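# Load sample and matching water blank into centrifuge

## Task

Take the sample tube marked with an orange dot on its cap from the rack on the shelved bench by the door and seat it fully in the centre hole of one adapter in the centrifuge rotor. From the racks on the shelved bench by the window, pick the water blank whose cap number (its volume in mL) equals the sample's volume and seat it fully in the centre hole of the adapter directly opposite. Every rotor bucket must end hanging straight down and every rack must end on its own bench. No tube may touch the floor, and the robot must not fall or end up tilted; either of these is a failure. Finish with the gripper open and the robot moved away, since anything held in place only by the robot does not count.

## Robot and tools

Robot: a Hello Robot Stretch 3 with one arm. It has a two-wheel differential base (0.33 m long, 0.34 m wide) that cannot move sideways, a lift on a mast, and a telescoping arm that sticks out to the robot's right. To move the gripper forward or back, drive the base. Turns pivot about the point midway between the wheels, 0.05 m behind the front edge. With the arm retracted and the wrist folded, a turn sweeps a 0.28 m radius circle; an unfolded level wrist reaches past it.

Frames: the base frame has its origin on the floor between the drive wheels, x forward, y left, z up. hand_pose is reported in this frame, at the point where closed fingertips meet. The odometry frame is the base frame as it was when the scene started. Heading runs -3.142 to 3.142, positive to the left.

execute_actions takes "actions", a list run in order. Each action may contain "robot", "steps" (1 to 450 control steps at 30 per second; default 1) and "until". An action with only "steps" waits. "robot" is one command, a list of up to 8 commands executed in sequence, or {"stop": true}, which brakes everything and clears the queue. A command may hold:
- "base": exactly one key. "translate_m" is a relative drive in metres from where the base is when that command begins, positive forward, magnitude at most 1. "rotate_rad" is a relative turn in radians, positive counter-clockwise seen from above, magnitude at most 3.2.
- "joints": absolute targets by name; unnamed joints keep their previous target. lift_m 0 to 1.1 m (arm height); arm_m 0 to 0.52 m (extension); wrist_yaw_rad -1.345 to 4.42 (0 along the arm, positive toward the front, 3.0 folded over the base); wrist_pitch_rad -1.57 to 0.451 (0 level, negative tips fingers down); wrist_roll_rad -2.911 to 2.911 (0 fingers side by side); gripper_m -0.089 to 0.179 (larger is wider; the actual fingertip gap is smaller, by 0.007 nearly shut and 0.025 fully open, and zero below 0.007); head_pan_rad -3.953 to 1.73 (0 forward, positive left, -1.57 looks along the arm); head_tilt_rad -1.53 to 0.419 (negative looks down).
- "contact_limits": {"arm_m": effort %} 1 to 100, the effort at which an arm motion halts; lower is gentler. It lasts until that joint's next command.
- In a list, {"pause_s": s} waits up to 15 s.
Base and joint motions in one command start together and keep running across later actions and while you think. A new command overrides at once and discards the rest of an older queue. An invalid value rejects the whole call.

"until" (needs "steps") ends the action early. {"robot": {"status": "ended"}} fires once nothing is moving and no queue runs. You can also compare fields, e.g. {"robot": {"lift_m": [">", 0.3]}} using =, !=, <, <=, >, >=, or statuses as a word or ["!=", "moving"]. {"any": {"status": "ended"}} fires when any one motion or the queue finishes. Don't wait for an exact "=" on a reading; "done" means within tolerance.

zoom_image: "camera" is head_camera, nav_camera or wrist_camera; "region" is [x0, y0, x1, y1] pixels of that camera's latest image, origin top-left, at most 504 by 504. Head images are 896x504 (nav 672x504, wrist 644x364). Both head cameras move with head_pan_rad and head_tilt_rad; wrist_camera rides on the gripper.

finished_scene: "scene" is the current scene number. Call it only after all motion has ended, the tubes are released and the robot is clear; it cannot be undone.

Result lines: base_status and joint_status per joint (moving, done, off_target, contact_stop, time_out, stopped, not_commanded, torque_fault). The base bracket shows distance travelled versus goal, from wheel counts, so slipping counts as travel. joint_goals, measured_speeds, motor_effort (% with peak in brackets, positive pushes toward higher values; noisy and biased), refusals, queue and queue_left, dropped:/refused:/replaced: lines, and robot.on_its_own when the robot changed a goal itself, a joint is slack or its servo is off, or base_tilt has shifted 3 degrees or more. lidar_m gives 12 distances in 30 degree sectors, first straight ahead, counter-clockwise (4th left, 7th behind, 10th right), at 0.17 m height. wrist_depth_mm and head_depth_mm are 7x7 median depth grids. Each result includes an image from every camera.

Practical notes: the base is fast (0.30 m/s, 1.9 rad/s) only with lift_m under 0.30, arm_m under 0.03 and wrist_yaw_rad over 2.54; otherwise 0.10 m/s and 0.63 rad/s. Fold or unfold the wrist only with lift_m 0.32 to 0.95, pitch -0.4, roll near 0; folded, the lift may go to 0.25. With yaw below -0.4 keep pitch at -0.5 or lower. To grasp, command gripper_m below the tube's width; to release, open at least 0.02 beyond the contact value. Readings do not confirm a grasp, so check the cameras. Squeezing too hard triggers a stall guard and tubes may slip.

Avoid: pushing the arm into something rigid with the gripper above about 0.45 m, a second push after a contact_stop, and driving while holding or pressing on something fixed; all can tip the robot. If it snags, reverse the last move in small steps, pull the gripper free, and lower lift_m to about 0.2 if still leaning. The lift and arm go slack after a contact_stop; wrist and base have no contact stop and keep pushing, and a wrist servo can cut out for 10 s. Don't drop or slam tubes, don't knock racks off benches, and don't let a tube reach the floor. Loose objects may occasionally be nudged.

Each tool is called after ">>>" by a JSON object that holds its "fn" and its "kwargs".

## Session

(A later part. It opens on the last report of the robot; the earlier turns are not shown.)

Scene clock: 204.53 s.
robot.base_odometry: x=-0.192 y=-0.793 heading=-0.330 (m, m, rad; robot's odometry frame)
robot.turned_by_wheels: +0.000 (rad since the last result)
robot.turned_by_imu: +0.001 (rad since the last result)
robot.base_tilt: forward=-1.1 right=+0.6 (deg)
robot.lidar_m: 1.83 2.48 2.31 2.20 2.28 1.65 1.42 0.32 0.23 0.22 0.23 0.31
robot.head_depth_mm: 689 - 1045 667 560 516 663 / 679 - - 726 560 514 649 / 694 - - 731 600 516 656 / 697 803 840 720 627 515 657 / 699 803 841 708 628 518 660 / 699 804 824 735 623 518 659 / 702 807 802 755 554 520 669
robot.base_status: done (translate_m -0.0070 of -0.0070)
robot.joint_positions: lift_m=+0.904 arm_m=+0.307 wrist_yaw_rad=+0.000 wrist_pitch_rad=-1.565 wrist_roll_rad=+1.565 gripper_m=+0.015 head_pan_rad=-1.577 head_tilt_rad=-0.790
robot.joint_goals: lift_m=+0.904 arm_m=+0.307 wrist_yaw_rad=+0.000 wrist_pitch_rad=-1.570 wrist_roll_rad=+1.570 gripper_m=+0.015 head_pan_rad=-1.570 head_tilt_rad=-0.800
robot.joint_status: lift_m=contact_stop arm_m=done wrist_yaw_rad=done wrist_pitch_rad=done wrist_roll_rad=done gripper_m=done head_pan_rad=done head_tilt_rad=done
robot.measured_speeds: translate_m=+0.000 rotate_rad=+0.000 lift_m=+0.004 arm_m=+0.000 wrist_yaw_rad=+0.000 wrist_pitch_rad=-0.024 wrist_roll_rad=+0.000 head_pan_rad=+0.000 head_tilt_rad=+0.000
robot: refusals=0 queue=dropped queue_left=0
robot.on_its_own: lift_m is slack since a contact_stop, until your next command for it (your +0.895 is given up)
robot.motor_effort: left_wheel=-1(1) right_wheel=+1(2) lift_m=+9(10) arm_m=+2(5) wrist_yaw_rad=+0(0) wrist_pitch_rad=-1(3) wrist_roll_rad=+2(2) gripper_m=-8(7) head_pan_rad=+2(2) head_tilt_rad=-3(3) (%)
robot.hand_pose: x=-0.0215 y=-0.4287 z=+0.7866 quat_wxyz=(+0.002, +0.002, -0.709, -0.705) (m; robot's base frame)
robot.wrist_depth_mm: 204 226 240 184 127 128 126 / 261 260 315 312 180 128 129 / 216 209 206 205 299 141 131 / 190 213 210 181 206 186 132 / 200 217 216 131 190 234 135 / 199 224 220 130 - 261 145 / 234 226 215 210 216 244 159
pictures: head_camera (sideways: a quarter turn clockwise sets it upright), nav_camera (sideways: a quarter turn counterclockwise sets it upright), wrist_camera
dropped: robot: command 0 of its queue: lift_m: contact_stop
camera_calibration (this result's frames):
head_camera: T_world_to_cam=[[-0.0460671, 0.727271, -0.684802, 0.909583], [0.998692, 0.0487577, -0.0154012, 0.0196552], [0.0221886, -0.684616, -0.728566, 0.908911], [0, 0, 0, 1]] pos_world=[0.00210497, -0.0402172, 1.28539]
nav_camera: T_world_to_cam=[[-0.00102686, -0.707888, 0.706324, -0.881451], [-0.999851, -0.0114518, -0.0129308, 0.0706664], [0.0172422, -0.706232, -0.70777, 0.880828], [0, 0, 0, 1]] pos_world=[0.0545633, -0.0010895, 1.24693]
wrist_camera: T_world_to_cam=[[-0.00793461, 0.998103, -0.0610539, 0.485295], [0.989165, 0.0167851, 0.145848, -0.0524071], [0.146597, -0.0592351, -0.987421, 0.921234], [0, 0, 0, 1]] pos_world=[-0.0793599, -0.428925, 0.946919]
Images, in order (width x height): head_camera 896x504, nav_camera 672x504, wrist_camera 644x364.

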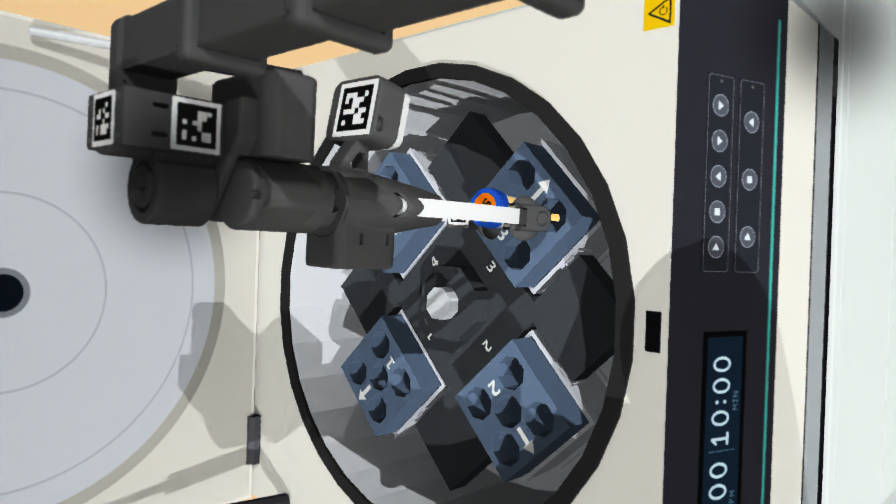

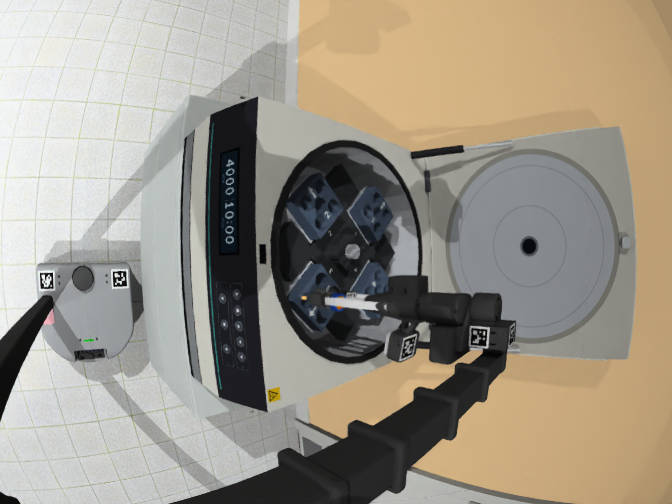

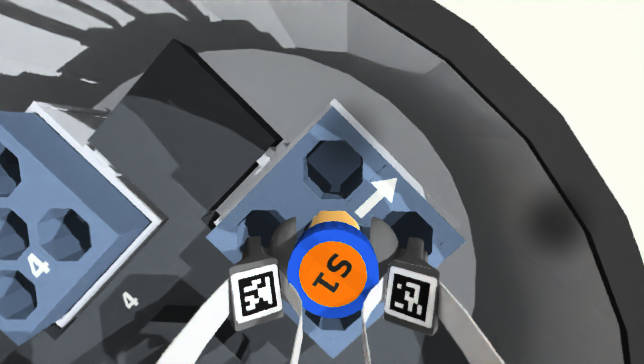

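>>> {"fn": "execute_actions", "kwargs": {"actions": [{"robot":[{"joints":{"lift_m":0.91}},{"joints":{"gripper_m":0.065}},{"pause_s":0.5},{"joints":{"lift_m":1.0}}],"steps":300,"until":{"robot":{"status":"ended"}}}]}}

>>> {"fn": "zoom_image", "kwargs": {"camera": "head_camera", "region": [420,100,680,300]}}

Scene clock: 210.73 s.
robot.base_odometry: x=-0.192 y=-0.793 heading=-0.330 (m, m, rad; robot's odometry frame)
robot.turned_by_wheels: +0.000 (rad since the last result)
robot.turned_by_imu: +0.001 (rad since the last result)
robot.base_tilt: forward=-1.4 right=+0.7 (deg)
robot.lidar_m: 1.83 2.48 2.30 2.21 2.29 1.65 1.42 0.32 0.23 0.22 0.23 0.31
robot.head_depth_mm: 677 921 1056 692 560 516 662 / - 793 780 729 559 515 646 / - - 816 740 614 514 653 / 693 775 837 727 625 513 659 / 697 801 843 707 626 516 658 / 698 804 826 734 622 517 659 / 701 807 799 754 551 520 666
robot.base_status: done (translate_m -0.0070 of -0.0070)
robot.joint_positions: lift_m=+0.999 arm_m=+0.307 wrist_yaw_rad=+0.000 wrist_pitch_rad=-1.563 wrist_roll_rad=+1.565 gripper_m=+0.065 head_pan_rad=-1.577 head_tilt_rad=-0.790
robot.joint_goals: lift_m=+1.000 arm_m=+0.307 wrist_yaw_rad=+0.000 wrist_pitch_rad=-1.570 wrist_roll_rad=+1.570 gripper_m=+0.065 head_pan_rad=-1.570 head_tilt_rad=-0.800
robot.joint_status: lift_m=done arm_m=done wrist_yaw_rad=done wrist_pitch_rad=done wrist_roll_rad=done gripper_m=done head_pan_rad=done head_tilt_rad=done
robot.measured_speeds: translate_m=+0.000 rotate_rad=+0.000 lift_m=+0.000 arm_m=+0.000 wrist_yaw_rad=+0.000 wrist_pitch_rad=+0.000 wrist_roll_rad=+0.000 head_pan_rad=+0.000 head_tilt_rad=+0.000
robot: refusals=0 queue=done queue_left=0
robot.motor_effort: left_wheel=-1(1) right_wheel=+1(5) lift_m=+31(33) arm_m=+4(3) wrist_yaw_rad=+0(0) wrist_pitch_rad=-3(3) wrist_roll_rad=+2(2) gripper_m=+0(80) head_pan_rad=+3(3) head_tilt_rad=-3(3) (%)
robot.hand_pose: x=-0.0215 y=-0.4293 z=+0.8817 quat_wxyz=(+0.002, +0.002, -0.710, -0.705) (m; robot's base frame)
robot.wrist_depth_mm: 233 230 238 219 219 215 213 / 261 321 361 386 221 219 218 / 309 310 298 355 310 222 221 / 311 288 307 273 348 227 991 / 338 295 312 279 308 232 - / 333 329 - 314 310 239 - / 360 334 329 320 323 245 -
pictures: head_camera (sideways: a quarter turn clockwise sets it upright), nav_camera (sideways: a quarter turn counterclockwise sets it upright), wrist_camera
camera_calibration (this result's frames):
head_camera: T_world_to_cam=[[-0.0460693, 0.727273, -0.684801, 0.909581], [0.998692, 0.0487607, -0.0154011, 0.019655], [0.0221906, -0.684614, -0.728568, 0.908913], [0, 0, 0, 1]] pos_world=[0.00210509, -0.0402172, 1.28539]
nav_camera: T_world_to_cam=[[-0.00102475, -0.707889, 0.706323, -0.881449], [-0.999851, -0.0114548, -0.0129308, 0.0706664], [0.0172443, -0.706231, -0.707772, 0.88083], [0, 0, 0, 1]] pos_world=[0.0545633, -0.00108925, 1.24693]
wrist_camera: T_world_to_cam=[[-0.00792383, 0.997954, -0.0634476, 0.493787], [0.989165, 0.0171242, 0.145808, -0.0660882], [0.146596, -0.0616048, -0.987276, 1.01398], [0, 0, 0, 1]] pos_world=[-0.0793598, -0.429179, 1.04204]
Images, in order (width x height): head_camera 896x504, nav_camera 672x504, wrist_camera 644x364.

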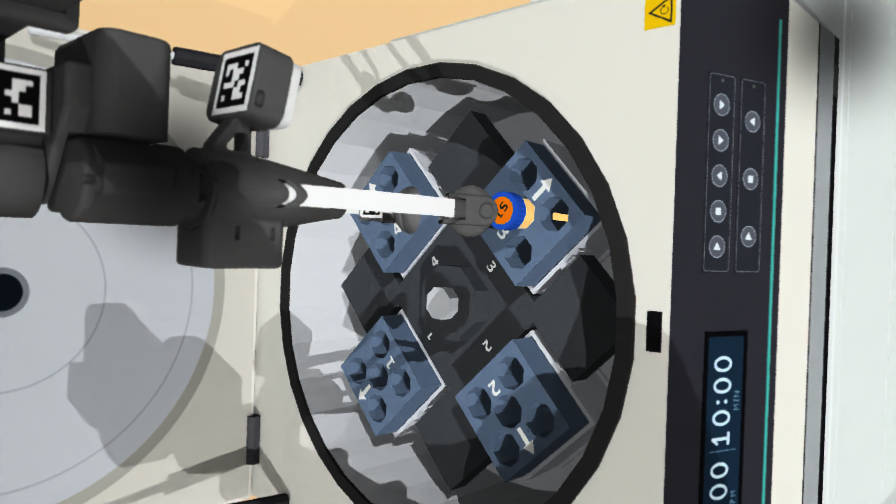

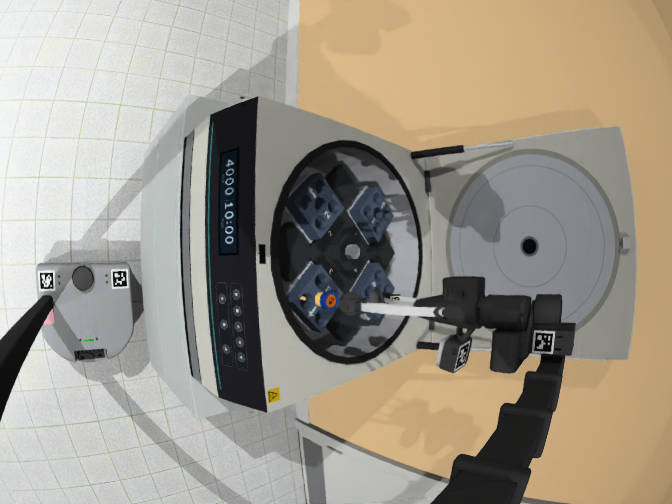

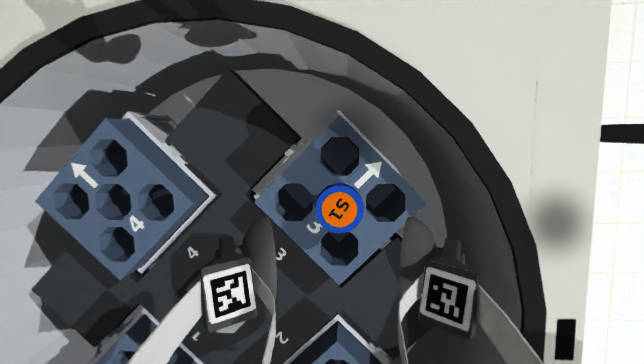

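Region (420, 100, 680, 300) of head_camera's 896x504 image, scaled by 1.938, with more detail than that image has; it fills the top 388 rows of this view, and the rest is white.

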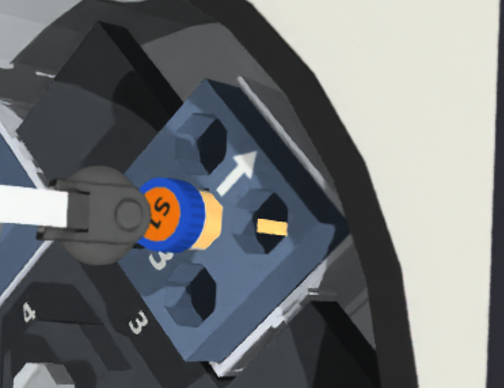

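>>> {"fn": "execute_actions", "kwargs": {"actions": [{"robot":[{"joints":{"gripper_m":0.0}},{"joints":{"lift_m":0.87}}],"steps":300,"until":{"robot":{"status":"ended"}}},{"robot":{"joints":{"lift_m":1.0}},"steps":300,"until":{"robot":{"status":"ended"}}}]}}

Scene clock: 217.20 s.
robot.base_odometry: x=-0.192 y=-0.793 heading=-0.330 (m, m, rad; robot's odometry frame)
robot.turned_by_wheels: +0.000 (rad since the last result)
robot.turned_by_imu: -0.005 (rad since the last result)
robot.base_tilt: forward=-1.2 right=+0.7 (deg)
robot.lidar_m: 1.83 2.48 2.31 2.21 2.28 1.65 1.42 0.32 0.23 0.22 0.23 0.31
robot.head_depth_mm: 683 930 1074 690 560 515 674 / - 794 775 743 559 514 650 / - - 816 721 609 514 659 / 694 774 839 724 623 515 661 / 697 800 841 707 626 516 659 / 697 805 825 732 624 518 658 / 700 806 803 748 560 519 665
robot.base_status: done (translate_m -0.0070 of -0.0070)
robot.joint_positions: lift_m=+0.999 arm_m=+0.307 wrist_yaw_rad=+0.000 wrist_pitch_rad=-1.568 wrist_roll_rad=+1.565 gripper_m=+0.000 head_pan_rad=-1.577 head_tilt_rad=-0.791
robot.joint_goals: lift_m=+1.000 arm_m=+0.307 wrist_yaw_rad=+0.000 wrist_pitch_rad=-1.570 wrist_roll_rad=+1.570 gripper_m=+0.000 head_pan_rad=-1.570 head_tilt_rad=-0.800
robot.joint_status: lift_m=done arm_m=done wrist_yaw_rad=done wrist_pitch_rad=done wrist_roll_rad=done gripper_m=done head_pan_rad=done head_tilt_rad=done
robot.measured_speeds: translate_m=+0.000 rotate_rad=-0.001 lift_m=+0.000 arm_m=+0.000 wrist_yaw_rad=+0.000 wrist_pitch_rad=+0.000 wrist_roll_rad=+0.000 head_pan_rad=+0.000 head_tilt_rad=+0.000
robot: refusals=0 queue=done queue_left=0
robot.motor_effort: left_wheel=-1(8) right_wheel=+2(12) lift_m=+31(33) arm_m=+3(3) wrist_yaw_rad=+0(0) wrist_pitch_rad=-1(6) wrist_roll_rad=+2(2) gripper_m=-2(80) head_pan_rad=+1(3) head_tilt_rad=-2(3) (%)
robot.hand_pose: x=-0.0215 y=-0.4280 z=+0.8819 quat_wxyz=(+0.002, +0.002, -0.708, -0.706) (m; robot's base frame)
robot.wrist_depth_mm: 232 228 222 220 219 215 215 / 256 315 368 352 222 220 220 / 309 314 299 401 296 224 223 / 310 289 303 276 334 226 991 / 339 293 314 279 378 234 - / 333 327 299 - 351 253 - / 357 331 308 319 318 261 -
pictures: head_camera (sideways: a quarter turn clockwise sets it upright), nav_camera (sideways: a quarter turn counterclockwise sets it upright), wrist_camera
replaced: robot.lift_m: its motion had ended contact_stop
camera_calibration (this result's frames):
head_camera: T_world_to_cam=[[-0.0461718, 0.72796, -0.684063, 0.908621], [0.998685, 0.0489227, -0.0153455, 0.0195828], [0.0222953, -0.683872, -0.729261, 0.909815], [0, 0, 0, 1]] pos_world=[0.00211108, -0.040201, 1.28535]
nav_camera: T_world_to_cam=[[-0.000925147, -0.708605, 0.705605, -0.880514], [-0.999849, -0.0115883, -0.0129485, 0.0706894], [0.0173521, -0.70551, -0.708487, 0.881761], [0, 0, 0, 1]] pos_world=[0.0545638, -0.00102639, 1.24693]
wrist_camera: T_world_to_cam=[[-0.00792766, 0.998275, -0.0581654, 0.487955], [0.989165, 0.0163561, 0.145897, -0.0665371], [0.146596, -0.0563786, -0.987588, 1.0167], [0, 0, 0, 1]] pos_world=[-0.0793598, -0.428705, 1.04217]
Images, in order (width x height): head_camera 896x504, nav_camera 672x504, wrist_camera 644x364.

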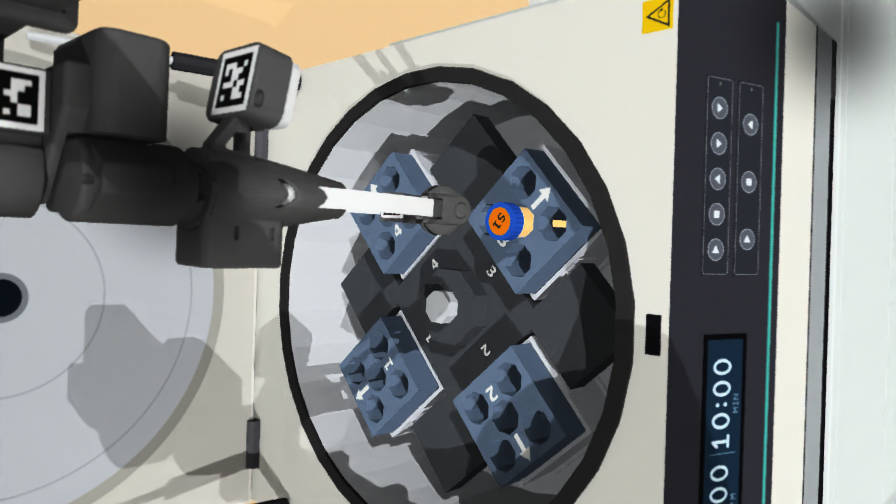

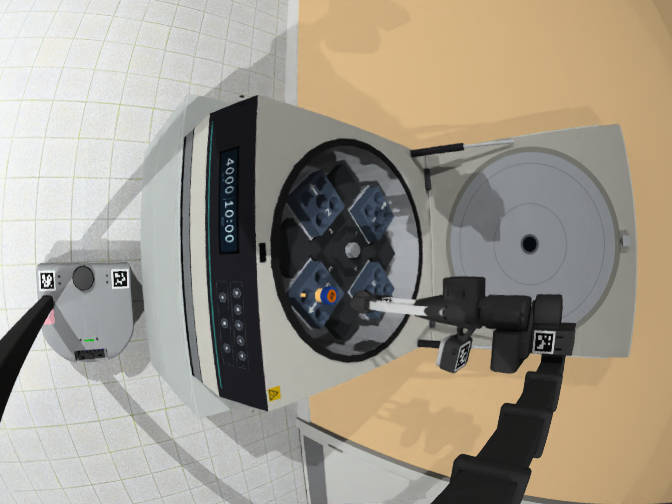

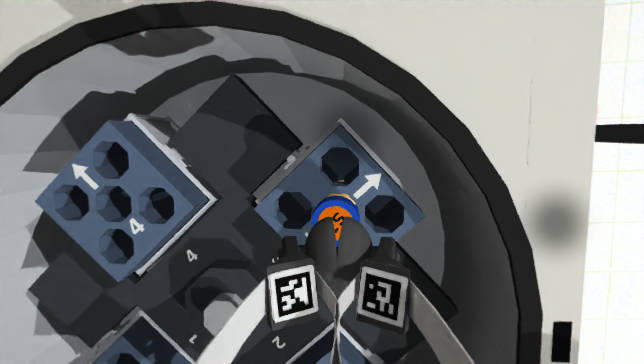

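>>> {"fn": "execute_actions", "kwargs": {"actions": [{"robot":[{"joints":{"arm_m":0.0,"lift_m":1.09,"gripper_m":0.09}},{"base":{"translate_m":0.7}},{"base":{"rotate_rad":0.75}},{"base":{"translate_m":1.0}},{"base":{"rotate_rad":0.82},"joints":{"head_tilt_rad":-0.6}}],"steps":450,"until":{"robot":{"status":"ended"}}},{"steps":450,"until":{"robot":{"status":"ended"}}}]}}

Scene clock: 257.03 s.
robot.base_odometry: x=+1.384 y=-0.612 heading=+1.240 (m, m, rad; robot's odometry frame)
robot.turned_by_wheels: +1.570 (rad since the last result)
robot.turned_by_imu: +1.585 (rad since the last result)
robot.base_tilt: forward=-1.2 right=+0.8 (deg)
robot.lidar_m: 2.17 1.74 2.17 2.91 1.34 1.40 1.58 0.53 0.52 1.02 1.05 1.09
robot.head_depth_mm: - - - - - - - / - - - - - - - / - - 1143 - - - - / 954 1036 1138 895 735 - - / 957 1036 1136 889 624 - - / 955 1036 1127 885 595 577 1204 / 957 1040 1124 881 708 585 1224
robot.base_status: done (rotate_rad +0.8199 of +0.8200)
robot.joint_positions: lift_m=+1.089 arm_m=+0.000 wrist_yaw_rad=+0.000 wrist_pitch_rad=-1.568 wrist_roll_rad=+1.565 gripper_m=+0.090 head_pan_rad=-1.577 head_tilt_rad=-0.606
robot.joint_goals: lift_m=+1.090 arm_m=+0.000 wrist_yaw_rad=+0.000 wrist_pitch_rad=-1.570 wrist_roll_rad=+1.570 gripper_m=+0.090 head_pan_rad=-1.570 head_tilt_rad=-0.600
robot.joint_status: lift_m=done arm_m=done wrist_yaw_rad=done wrist_pitch_rad=done wrist_roll_rad=done gripper_m=done head_pan_rad=done head_tilt_rad=done
robot.measured_speeds: translate_m=+0.000 rotate_rad=+0.000 lift_m=+0.000 arm_m=+0.000 wrist_yaw_rad=+0.000 wrist_pitch_rad=+0.000 wrist_roll_rad=+0.000 head_pan_rad=+0.000 head_tilt_rad=+0.000
robot: refusals=0 queue=done queue_left=0
robot.motor_effort: left_wheel=-1(5) right_wheel=+3(8) lift_m=+31(35) arm_m=-5(6) wrist_yaw_rad=+0(0) wrist_pitch_rad=-1(1) wrist_roll_rad=+2(2) gripper_m=+0(78) head_pan_rad=+2(3) head_tilt_rad=+2(13) (%)
robot.hand_pose: x=-0.0215 y=-0.1217 z=+0.9719 quat_wxyz=(+0.002, +0.002, -0.708, -0.706) (m; robot's base frame)
robot.wrist_depth_mm: 369 371 - - - - - / 380 378 - - - - - / 382 386 - - - - - / 398 395 - - - - - / 405 400 - - - - - / 379 407 - - - - - / 354 414 - - - - -
pictures: head_camera (sideways: a quarter turn clockwise sets it upright), nav_camera (sideways: a quarter turn counterclockwise sets it upright), wrist_camera
camera_calibration (this result's frames):
head_camera: T_world_to_cam=[[-0.0469822, 0.58954, -0.806372, 1.06804], [0.998663, 0.0451613, -0.0251683, 0.0323759], [0.0215791, -0.806476, -0.590873, 0.729813], [0, 0, 0, 1]] pos_world=[0.00209747, -0.0425372, 1.29328]
nav_camera: T_world_to_cam=[[-0.0000934697, -0.566545, 0.824031, -1.03488], [-0.999861, -0.0136758, -0.00951589, 0.0662234], [0.0166604, -0.823918, -0.566465, 0.697021], [0, 0, 0, 1]] pos_world=[0.0545048, -0.0111131, 1.24824]
wrist_camera: T_world_to_cam=[[-0.00815721, 0.998264, -0.0583312, 0.187567], [0.989161, 0.0166078, 0.145894, -0.0846377], [0.146609, -0.0565089, -0.987579, 1.12282], [0, 0, 0, 1]] pos_world=[-0.0793651, -0.122387, 1.13216]
Images, in order (width x height): head_camera 896x504, nav_camera 672x504, wrist_camera 644x364.

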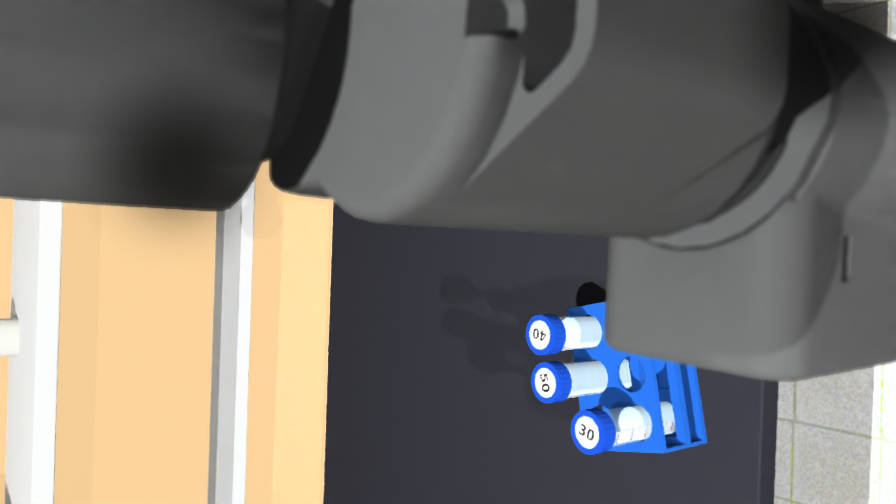

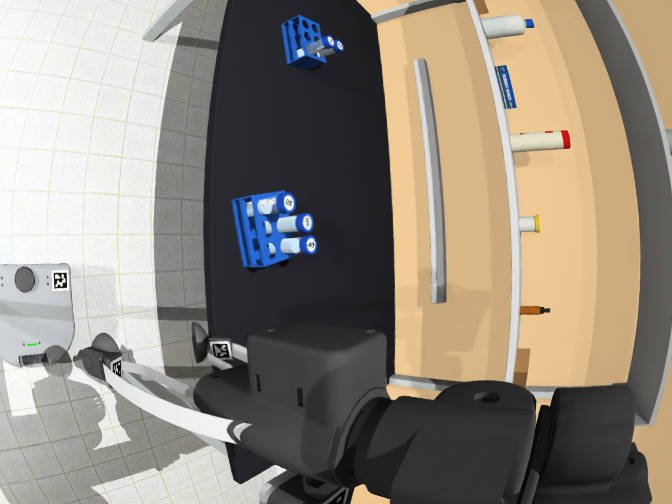

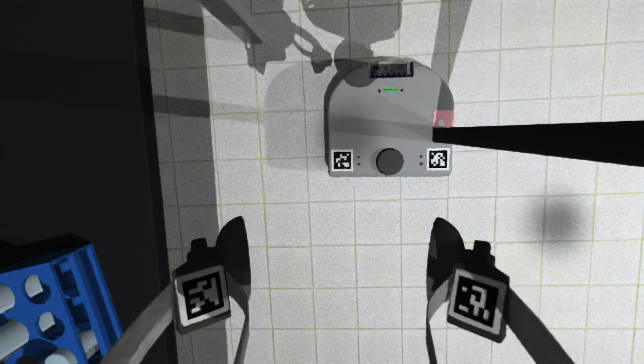

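>>> {"fn": "zoom_image", "kwargs": {"camera": "head_camera", "region": [510,290,720,470]}}

>>> {"fn": "zoom_image", "kwargs": {"camera": "nav_camera", "region": [260,0,380,90]}}

Region (510, 290, 720, 470) of head_camera's 896x504 image, scaled by 2.400, with more detail than that image has; it fills the top 432 rows of this view, and the rest is white.

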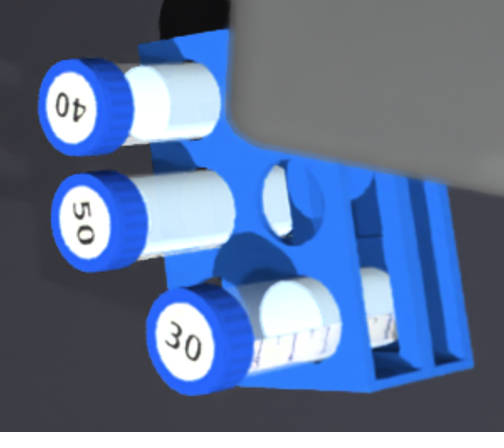

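Region (260, 0, 380, 90) of nav_camera's 672x504 image, scaled by 4.200, with more detail than that image has; it fills the top 378 rows of this view, and the rest is white.

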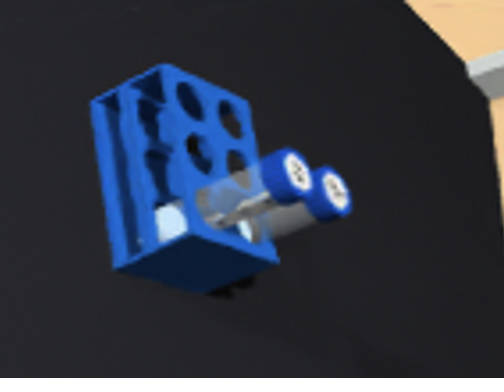

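>>> {"fn": "execute_actions", "kwargs": {"actions": [{"robot":[{"base":{"translate_m":0.143},"joints":{"arm_m":0.35,"gripper_m":0.08,"head_tilt_rad":-0.8}},{"joints":{"lift_m":1.02}}],"steps":450,"until":{"robot":{"status":"ended"}}}]}}

Scene clock: 273.83 s.
robot.base_odometry: x=+1.430 y=-0.476 heading=+1.240 (m, m, rad; robot's odometry frame)
robot.turned_by_wheels: +0.000 (rad since the last result)
robot.turned_by_imu: +0.001 (rad since the last result)
robot.base_tilt: forward=-1.3 right=+0.7 (deg)
robot.lidar_m: 2.03 1.61 1.97 2.88 1.47 1.44 1.73 0.62 1.06 1.01 1.05 0.95
robot.head_depth_mm: 988 1064 871 721 613 1306 1152 / 1001 1019 867 717 612 1302 1156 / - - 866 611 600 1303 1154 / 958 1052 861 653 596 1298 1150 / 961 1068 858 712 620 1293 1146 / 958 1071 859 711 618 1300 1149 / 960 1074 856 708 616 1288 1141
robot.base_status: done (translate_m +0.1430 of +0.1430)
robot.joint_positions: lift_m=+1.021 arm_m=+0.350 wrist_yaw_rad=+0.000 wrist_pitch_rad=-1.568 wrist_roll_rad=+1.565 gripper_m=+0.080 head_pan_rad=-1.577 head_tilt_rad=-0.790
robot.joint_goals: lift_m=+1.020 arm_m=+0.350 wrist_yaw_rad=+0.000 wrist_pitch_rad=-1.570 wrist_roll_rad=+1.570 gripper_m=+0.080 head_pan_rad=-1.570 head_tilt_rad=-0.800
robot.joint_status: lift_m=done arm_m=done wrist_yaw_rad=done wrist_pitch_rad=done wrist_roll_rad=done gripper_m=done head_pan_rad=done head_tilt_rad=done
robot.measured_speeds: translate_m=+0.000 rotate_rad=+0.000 lift_m=+0.000 arm_m=+0.000 wrist_yaw_rad=+0.000 wrist_pitch_rad=+0.000 wrist_roll_rad=+0.000 head_pan_rad=+0.000 head_tilt_rad=+0.000
robot: refusals=0 queue=done queue_left=0
robot.motor_effort: left_wheel=-1(0) right_wheel=+3(7) lift_m=+12(30) arm_m=+3(5) wrist_yaw_rad=+0(0) wrist_pitch_rad=-1(1) wrist_roll_rad=+2(2) gripper_m=+0(48) head_pan_rad=+2(2) head_tilt_rad=-3(15) (%)
robot.hand_pose: x=-0.0215 y=-0.4709 z=+0.9029 quat_wxyz=(+0.002, +0.002, -0.708, -0.706) (m; robot's base frame)
robot.wrist_depth_mm: 299 295 291 286 281 278 957 / 305 300 295 289 286 284 975 / 311 305 304 294 288 287 982 / 320 315 309 244 239 297 - / 325 322 315 308 240 - - / 333 330 - 316 263 - - / 342 338 330 325 319 319 -
pictures: head_camera (sideways: a quarter turn clockwise sets it upright), nav_camera (sideways: a quarter turn counterclockwise sets it upright), wrist_camera
camera_calibration (this result's frames):
head_camera: T_world_to_cam=[[-0.0461796, 0.727149, -0.684925, 0.909743], [0.998684, 0.0489087, -0.0154104, 0.0196672], [0.0222931, -0.684735, -0.728451, 0.908761], [0, 0, 0, 1]] pos_world=[0.00211114, -0.0402206, 1.2854]
nav_camera: T_world_to_cam=[[-0.000917302, -0.707769, 0.706444, -0.881607], [-0.999849, -0.0116078, -0.0129278, 0.0706625], [0.0173501, -0.706349, -0.707651, 0.880673], [0, 0, 0, 1]] pos_world=[0.0545634, -0.0010913, 1.24693]
wrist_camera: T_world_to_cam=[[-0.0078398, 0.998264, -0.0583706, 0.532222], [0.989166, 0.016299, 0.145893, -0.0689333], [0.146591, -0.0565945, -0.987577, 1.03497], [0, 0, 0, 1]] pos_world=[-0.0793581, -0.471601, 1.06323]
Images, in order (width x height): head_camera 896x504, nav_camera 672x504, wrist_camera 644x364.

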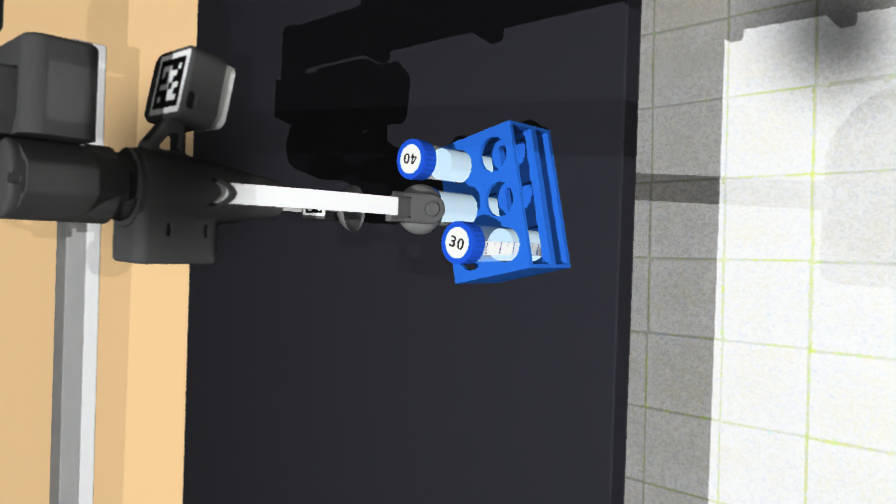

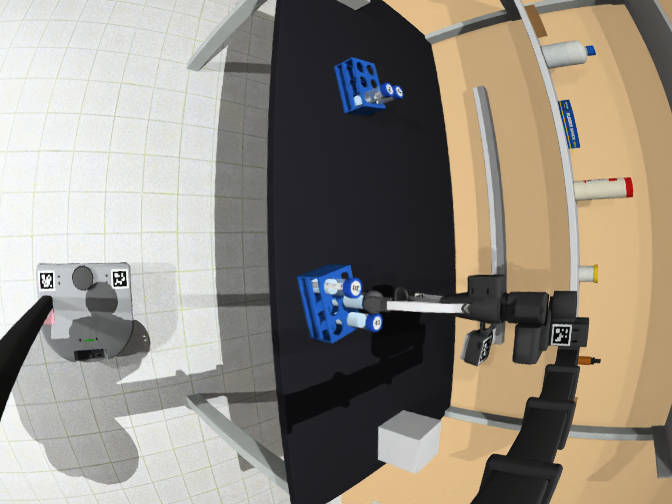

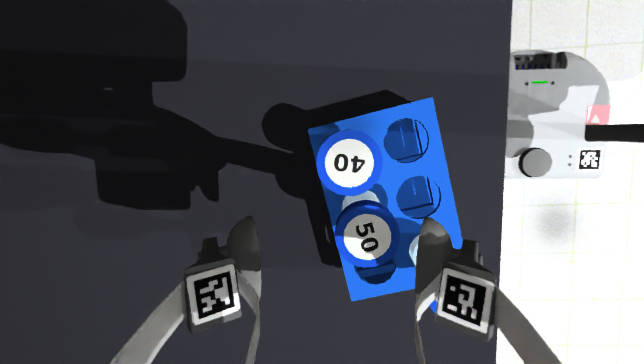

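>>> {"fn": "execute_actions", "kwargs": {"actions": [{"robot":{"joints":{"arm_m":0.332,"wrist_roll_rad":1.05,"gripper_m":0.07}},"steps":450,"until":{"robot":{"status":"ended"}}}]}}

Scene clock: 279.87 s.
robot.base_odometry: x=+1.430 y=-0.476 heading=+1.240 (m, m, rad; robot's odometry frame)
robot.turned_by_wheels: +0.000 (rad since the last result)
robot.turned_by_imu: +0.001 (rad since the last result)
robot.base_tilt: forward=-1.3 right=+0.6 (deg)
robot.lidar_m: 2.03 1.61 1.97 2.89 1.48 1.43 1.73 0.62 1.06 1.01 1.05 0.95
robot.head_depth_mm: 1008 1066 869 720 612 1306 1161 / - 1020 869 719 610 1312 1155 / - - 854 615 600 1299 1153 / 953 1049 875 630 597 1301 1150 / 957 1068 859 713 620 1306 1149 / 960 1074 857 711 619 1299 1151 / 961 1076 856 710 619 1287 1147
robot.base_status: done (translate_m +0.1430 of +0.1430)
robot.joint_positions: lift_m=+1.021 arm_m=+0.332 wrist_yaw_rad=+0.000 wrist_pitch_rad=-1.568 wrist_roll_rad=+1.057 gripper_m=+0.070 head_pan_rad=-1.577 head_tilt_rad=-0.790
robot.joint_goals: lift_m=+1.020 arm_m=+0.332 wrist_yaw_rad=+0.000 wrist_pitch_rad=-1.570 wrist_roll_rad=+1.050 gripper_m=+0.070 head_pan_rad=-1.570 head_tilt_rad=-0.800
robot.joint_status: lift_m=done arm_m=done wrist_yaw_rad=done wrist_pitch_rad=done wrist_roll_rad=done gripper_m=done head_pan_rad=done head_tilt_rad=done
robot.measured_speeds: translate_m=+0.000 rotate_rad=+0.000 lift_m=+0.000 arm_m=+0.000 wrist_yaw_rad=+0.000 wrist_pitch_rad=+0.000 wrist_roll_rad=+0.000 head_pan_rad=+0.000 head_tilt_rad=+0.000
robot: refusals=0 queue=done queue_left=0
robot.motor_effort: left_wheel=-2(2) right_wheel=+2(3) lift_m=+12(12) arm_m=-5(6) wrist_yaw_rad=+0(0) wrist_pitch_rad=-1(1) wrist_roll_rad=-3(1) gripper_m=+0(48) head_pan_rad=+2(2) head_tilt_rad=-3(4) (%)
robot.hand_pose: x=-0.0216 y=-0.4537 z=+0.9029 quat_wxyz=(+0.180, +0.179, -0.685, -0.683) (m; robot's base frame)
robot.wrist_depth_mm: 298 294 291 285 281 277 274 / 306 299 298 292 286 281 973 / 314 308 303 295 289 290 - / 320 315 308 244 242 294 - / 326 319 316 186 299 - - / 336 329 - 256 242 - - / 343 337 332 324 322 - -
pictures: head_camera (sideways: a quarter turn clockwise sets it upright), nav_camera (sideways: a quarter turn counterclockwise sets it upright), wrist_camera
camera_calibration (this result's frames):
head_camera: T_world_to_cam=[[-0.0461798, 0.727149, -0.684925, 0.909743], [0.998684, 0.0489089, -0.0154104, 0.0196672], [0.0222933, -0.684735, -0.728451, 0.90876], [0, 0, 0, 1]] pos_world=[0.00211115, -0.0402206, 1.2854]
nav_camera: T_world_to_cam=[[-0.000917133, -0.707769, 0.706444, -0.881607], [-0.999849, -0.011608, -0.0129278, 0.0706625], [0.0173503, -0.706349, -0.707651, 0.880673], [0, 0, 0, 1]] pos_world=[0.0545634, -0.00109129, 1.24693]
wrist_camera: T_world_to_cam=[[-0.492926, 0.868155, -0.0577167, 0.44494], [0.856242, 0.495803, 0.145014, 0.14635], [0.15451, 0.0220615, -0.987745, 1.07196], [0, 0, 0, 1]] pos_world=[-0.0716177, -0.482487, 1.06328]
Images, in order (width x height): head_camera 896x504, nav_camera 672x504, wrist_camera 644x364.

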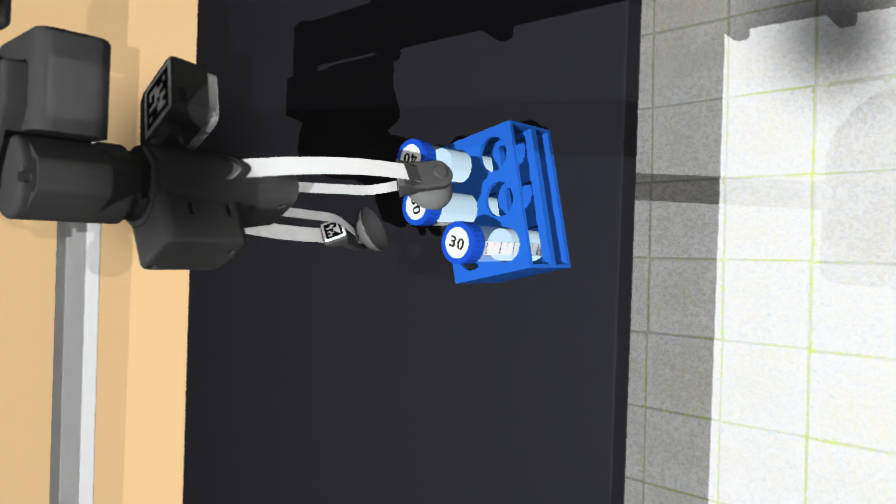

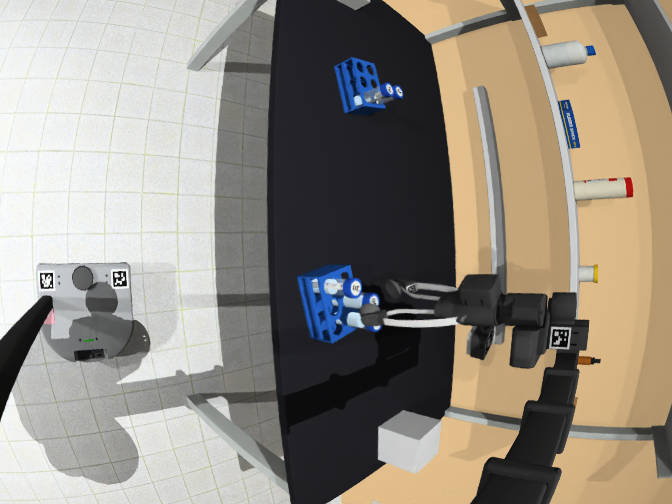

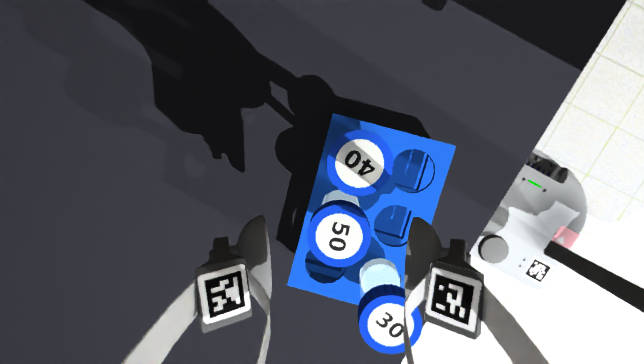

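>>> {"fn": "execute_actions", "kwargs": {"actions": [{"robot":[{"joints":{"wrist_roll_rad":0.92}},{"joints":{"lift_m":0.965}},{"joints":{"gripper_m":0.015}},{"pause_s":0.5},{"joints":{"lift_m":1.09}},{"joints":{"wrist_roll_rad":1.57}}],"steps":450,"until":{"robot":{"status":"ended"}}}]}}

Scene clock: 289.13 s.
robot.base_odometry: x=+1.430 y=-0.476 heading=+1.240 (m, m, rad; robot's odometry frame)
robot.turned_by_wheels: +0.000 (rad since the last result)
robot.turned_by_imu: +0.001 (rad since the last result)
robot.base_tilt: forward=-1.1 right=+0.7 (deg)
robot.lidar_m: 2.03 1.61 1.96 2.88 1.48 1.44 1.73 0.62 1.06 1.01 1.05 0.95
robot.head_depth_mm: 952 1061 871 718 614 1309 1156 / 955 1063 868 717 611 1309 1160 / - 1053 830 627 601 1306 1153 / 976 1064 864 694 596 1302 1148 / 958 1070 859 712 620 1294 1150 / 962 1071 859 710 620 1296 1145 / 964 1072 854 710 618 1287 1142
robot.base_status: done (translate_m +0.1430 of +0.1430)
robot.joint_positions: lift_m=+1.089 arm_m=+0.332 wrist_yaw_rad=+0.000 wrist_pitch_rad=-1.568 wrist_roll_rad=+1.563 gripper_m=+0.015 head_pan_rad=-1.577 head_tilt_rad=-0.790
robot.joint_goals: lift_m=+1.090 arm_m=+0.332 wrist_yaw_rad=+0.000 wrist_pitch_rad=-1.570 wrist_roll_rad=+1.570 gripper_m=+0.015 head_pan_rad=-1.570 head_tilt_rad=-0.800
robot.joint_status: lift_m=done arm_m=done wrist_yaw_rad=done wrist_pitch_rad=done wrist_roll_rad=done gripper_m=done head_pan_rad=done head_tilt_rad=done
robot.measured_speeds: translate_m=+0.000 rotate_rad=+0.000 lift_m=+0.000 arm_m=+0.000 wrist_yaw_rad=+0.000 wrist_pitch_rad=+0.000 wrist_roll_rad=+0.000 head_pan_rad=+0.000 head_tilt_rad=+0.000
robot: refusals=0 queue=done queue_left=0
robot.motor_effort: left_wheel=-2(2) right_wheel=+2(3) lift_m=+31(33) arm_m=-4(5) wrist_yaw_rad=+0(0) wrist_pitch_rad=-1(1) wrist_roll_rad=+3(3) gripper_m=-7(81) head_pan_rad=+3(2) head_tilt_rad=-3(3) (%)
robot.hand_pose: x=-0.0215 y=-0.4537 z=+0.9718 quat_wxyz=(+0.003, +0.002, -0.708, -0.706) (m; robot's base frame)
robot.wrist_depth_mm: 365 361 357 349 345 - - / 378 370 363 361 354 - - / 387 378 371 361 358 - - / 394 388 378 313 362 - - / 400 399 385 138 372 - - / 414 406 400 130 - - - / 423 416 407 400 393 - -
pictures: head_camera (sideways: a quarter turn clockwise sets it upright), nav_camera (sideways: a quarter turn counterclockwise sets it upright), wrist_camera
camera_calibration (this result's frames):
head_camera: T_world_to_cam=[[-0.0461797, 0.727149, -0.684925, 0.909743], [0.998684, 0.0489088, -0.0154104, 0.0196672], [0.0222932, -0.684735, -0.728451, 0.90876], [0, 0, 0, 1]] pos_world=[0.00211114, -0.0402206, 1.2854]
nav_camera: T_world_to_cam=[[-0.000917217, -0.707769, 0.706444, -0.881607], [-0.999849, -0.0116079, -0.0129278, 0.0706625], [0.0173502, -0.706349, -0.707651, 0.880673], [0, 0, 0, 1]] pos_world=[0.0545634, -0.0010913, 1.24693]
wrist_camera: T_world_to_cam=[[-0.00955507, 0.998249, -0.0583693, 0.518957], [0.989137, 0.0179983, 0.14589, -0.0784939], [0.146685, -0.0563413, -0.987577, 1.10411], [0, 0, 0, 1]] pos_world=[-0.0793566, -0.454429, 1.13214]
Images, in order (width x height): head_camera 896x504, nav_camera 672x504, wrist_camera 644x364.

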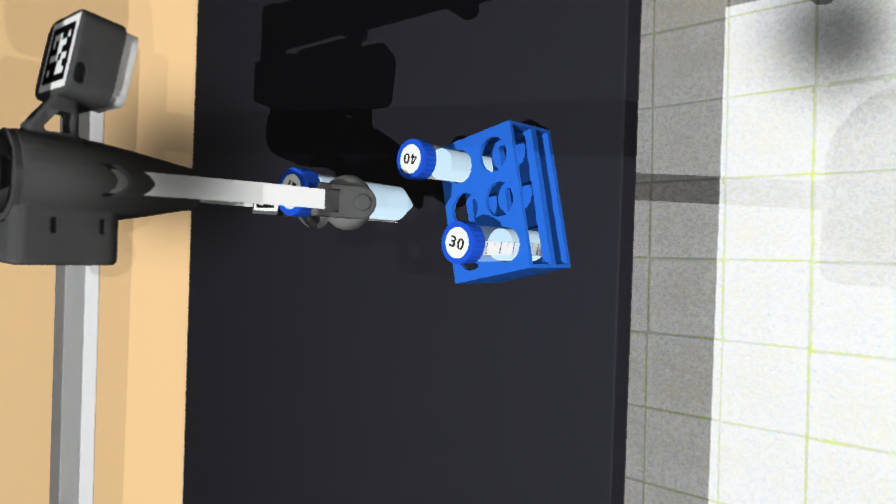

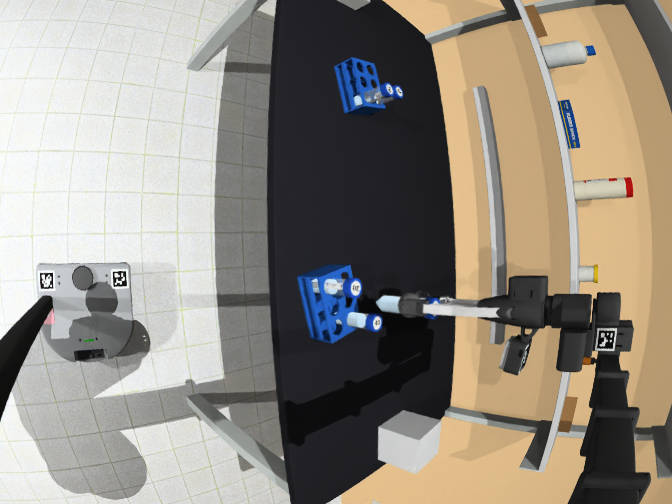

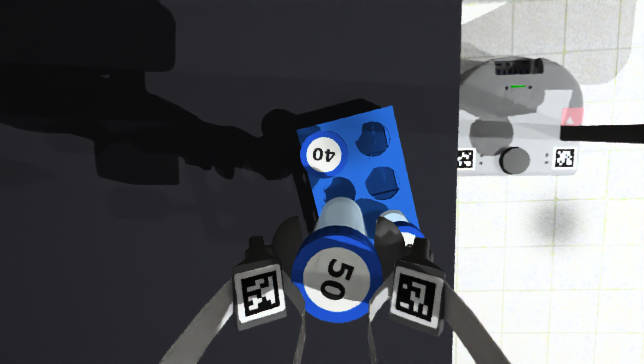

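>>> {"fn": "execute_actions", "kwargs": {"actions": [{"robot":[{"joints":{"arm_m":0.0,"lift_m":1.098}},{"base":{"rotate_rad":-1.125}},{"base":{"translate_m":-0.8}},{"base":{"translate_m":-0.79}},{"base":{"rotate_rad":-0.46}}],"steps":450,"until":{"robot":{"status":"ended"}}},{"steps":450,"until":{"robot":{"status":"ended"}}}]}}

Scene clock: 322.60 s.
robot.base_odometry: x=-0.149 y=-0.659 heading=-0.345 (m, m, rad; robot's odometry frame)
robot.turned_by_wheels: -1.585 (rad since the last result)
robot.turned_by_imu: -1.590 (rad since the last result)
robot.base_tilt: forward=-1.3 right=+0.5 (deg)
robot.lidar_m: 1.82 2.39 2.17 2.07 2.13 1.79 1.44 1.56 0.38 0.36 0.37 0.50
robot.head_depth_mm: - - - - - 806 1134 / - - - - - - 1101 / 802 - - - - - - / 826 925 868 - - 853 1082 / 827 932 869 785 - 834 1090 / 826 923 869 717 625 777 1094 / 827 913 848 645 625 779 1094
robot.base_status: done (rotate_rad -0.4599 of -0.4600)
robot.joint_positions: lift_m=+1.097 arm_m=+0.000 wrist_yaw_rad=+0.000 wrist_pitch_rad=-1.568 wrist_roll_rad=+1.564 gripper_m=+0.015 head_pan_rad=-1.577 head_tilt_rad=-0.790
robot.joint_goals: lift_m=+1.098 arm_m=+0.000 wrist_yaw_rad=+0.000 wrist_pitch_rad=-1.570 wrist_roll_rad=+1.570 gripper_m=+0.015 head_pan_rad=-1.570 head_tilt_rad=-0.800
robot.joint_status: lift_m=done arm_m=done wrist_yaw_rad=done wrist_pitch_rad=done wrist_roll_rad=done gripper_m=done head_pan_rad=done head_tilt_rad=done
robot.measured_speeds: translate_m=+0.000 rotate_rad=+0.000 lift_m=+0.000 arm_m=+0.000 wrist_yaw_rad=+0.000 wrist_pitch_rad=+0.000 wrist_roll_rad=+0.000 head_pan_rad=+0.000 head_tilt_rad=+0.000
robot: refusals=0 queue=done queue_left=0
robot.motor_effort: left_wheel=+2(8) right_wheel=-2(8) lift_m=+31(28) arm_m=-5(4) wrist_yaw_rad=+0(0) wrist_pitch_rad=-1(1) wrist_roll_rad=+3(3) gripper_m=-7(7) head_pan_rad=+3(3) head_tilt_rad=-2(3) (%)
robot.hand_pose: x=-0.0215 y=-0.1217 z=+0.9799 quat_wxyz=(+0.003, +0.002, -0.708, -0.706) (m; robot's base frame)
robot.wrist_depth_mm: 375 576 - - - - - / 349 435 753 - - - - / 351 435 748 - - - - / 356 435 735 - - - - / 363 439 720 138 - - - / 375 438 593 129 - - - / 383 437 767 - - - -
pictures: head_camera (sideways: a quarter turn clockwise sets it upright), nav_camera (sideways: a quarter turn counterclockwise sets it upright), wrist_camera
camera_calibration (this result's frames):
head_camera: T_world_to_cam=[[-0.0461795, 0.727149, -0.684925, 0.909743], [0.998684, 0.0489086, -0.0154104, 0.0196672], [0.022293, -0.684735, -0.728451, 0.908761], [0, 0, 0, 1]] pos_world=[0.00211113, -0.0402206, 1.2854]
nav_camera: T_world_to_cam=[[-0.000917387, -0.707769, 0.706443, -0.881607], [-0.999849, -0.0116076, -0.0129278, 0.0706625], [0.0173501, -0.706349, -0.707651, 0.880673], [0, 0, 0, 1]] pos_world=[0.0545634, -0.0010913, 1.24693]
wrist_camera: T_world_to_cam=[[-0.0092859, 0.998247, -0.0584553, 0.188158], [0.989142, 0.0177442, 0.14589, -0.0856587], [0.146671, -0.0564658, -0.987572, 1.1307], [0, 0, 0, 1]] pos_world=[-0.0793649, -0.122462, 1.14014]
Images, in order (width x height): head_camera 896x504, nav_camera 672x504, wrist_camera 644x364.

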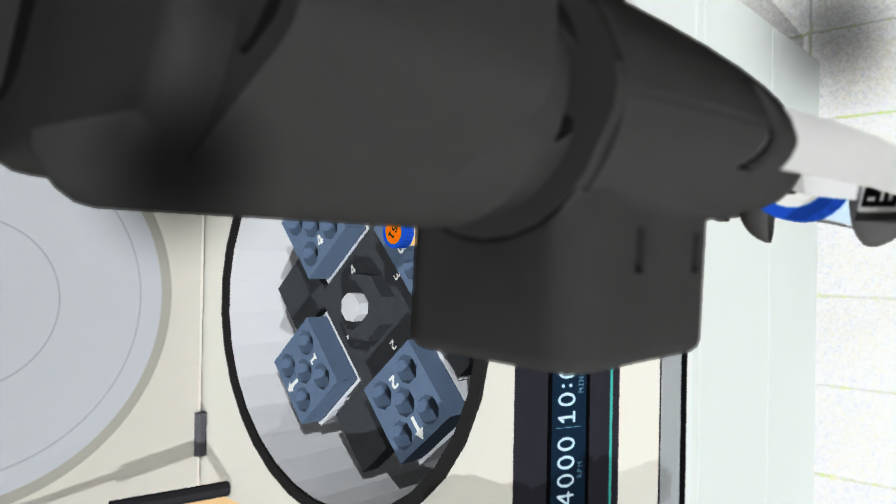

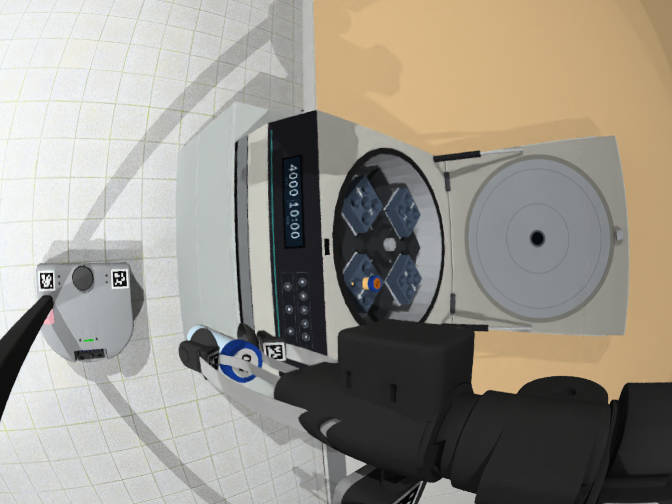

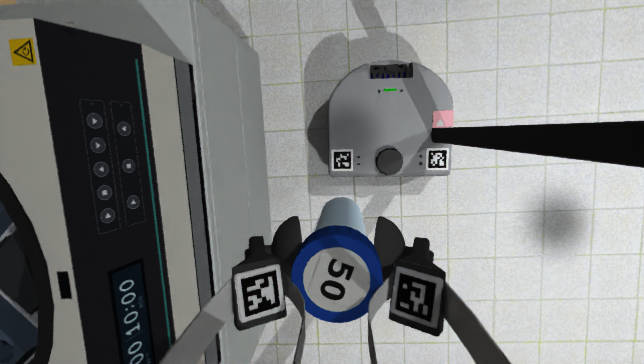

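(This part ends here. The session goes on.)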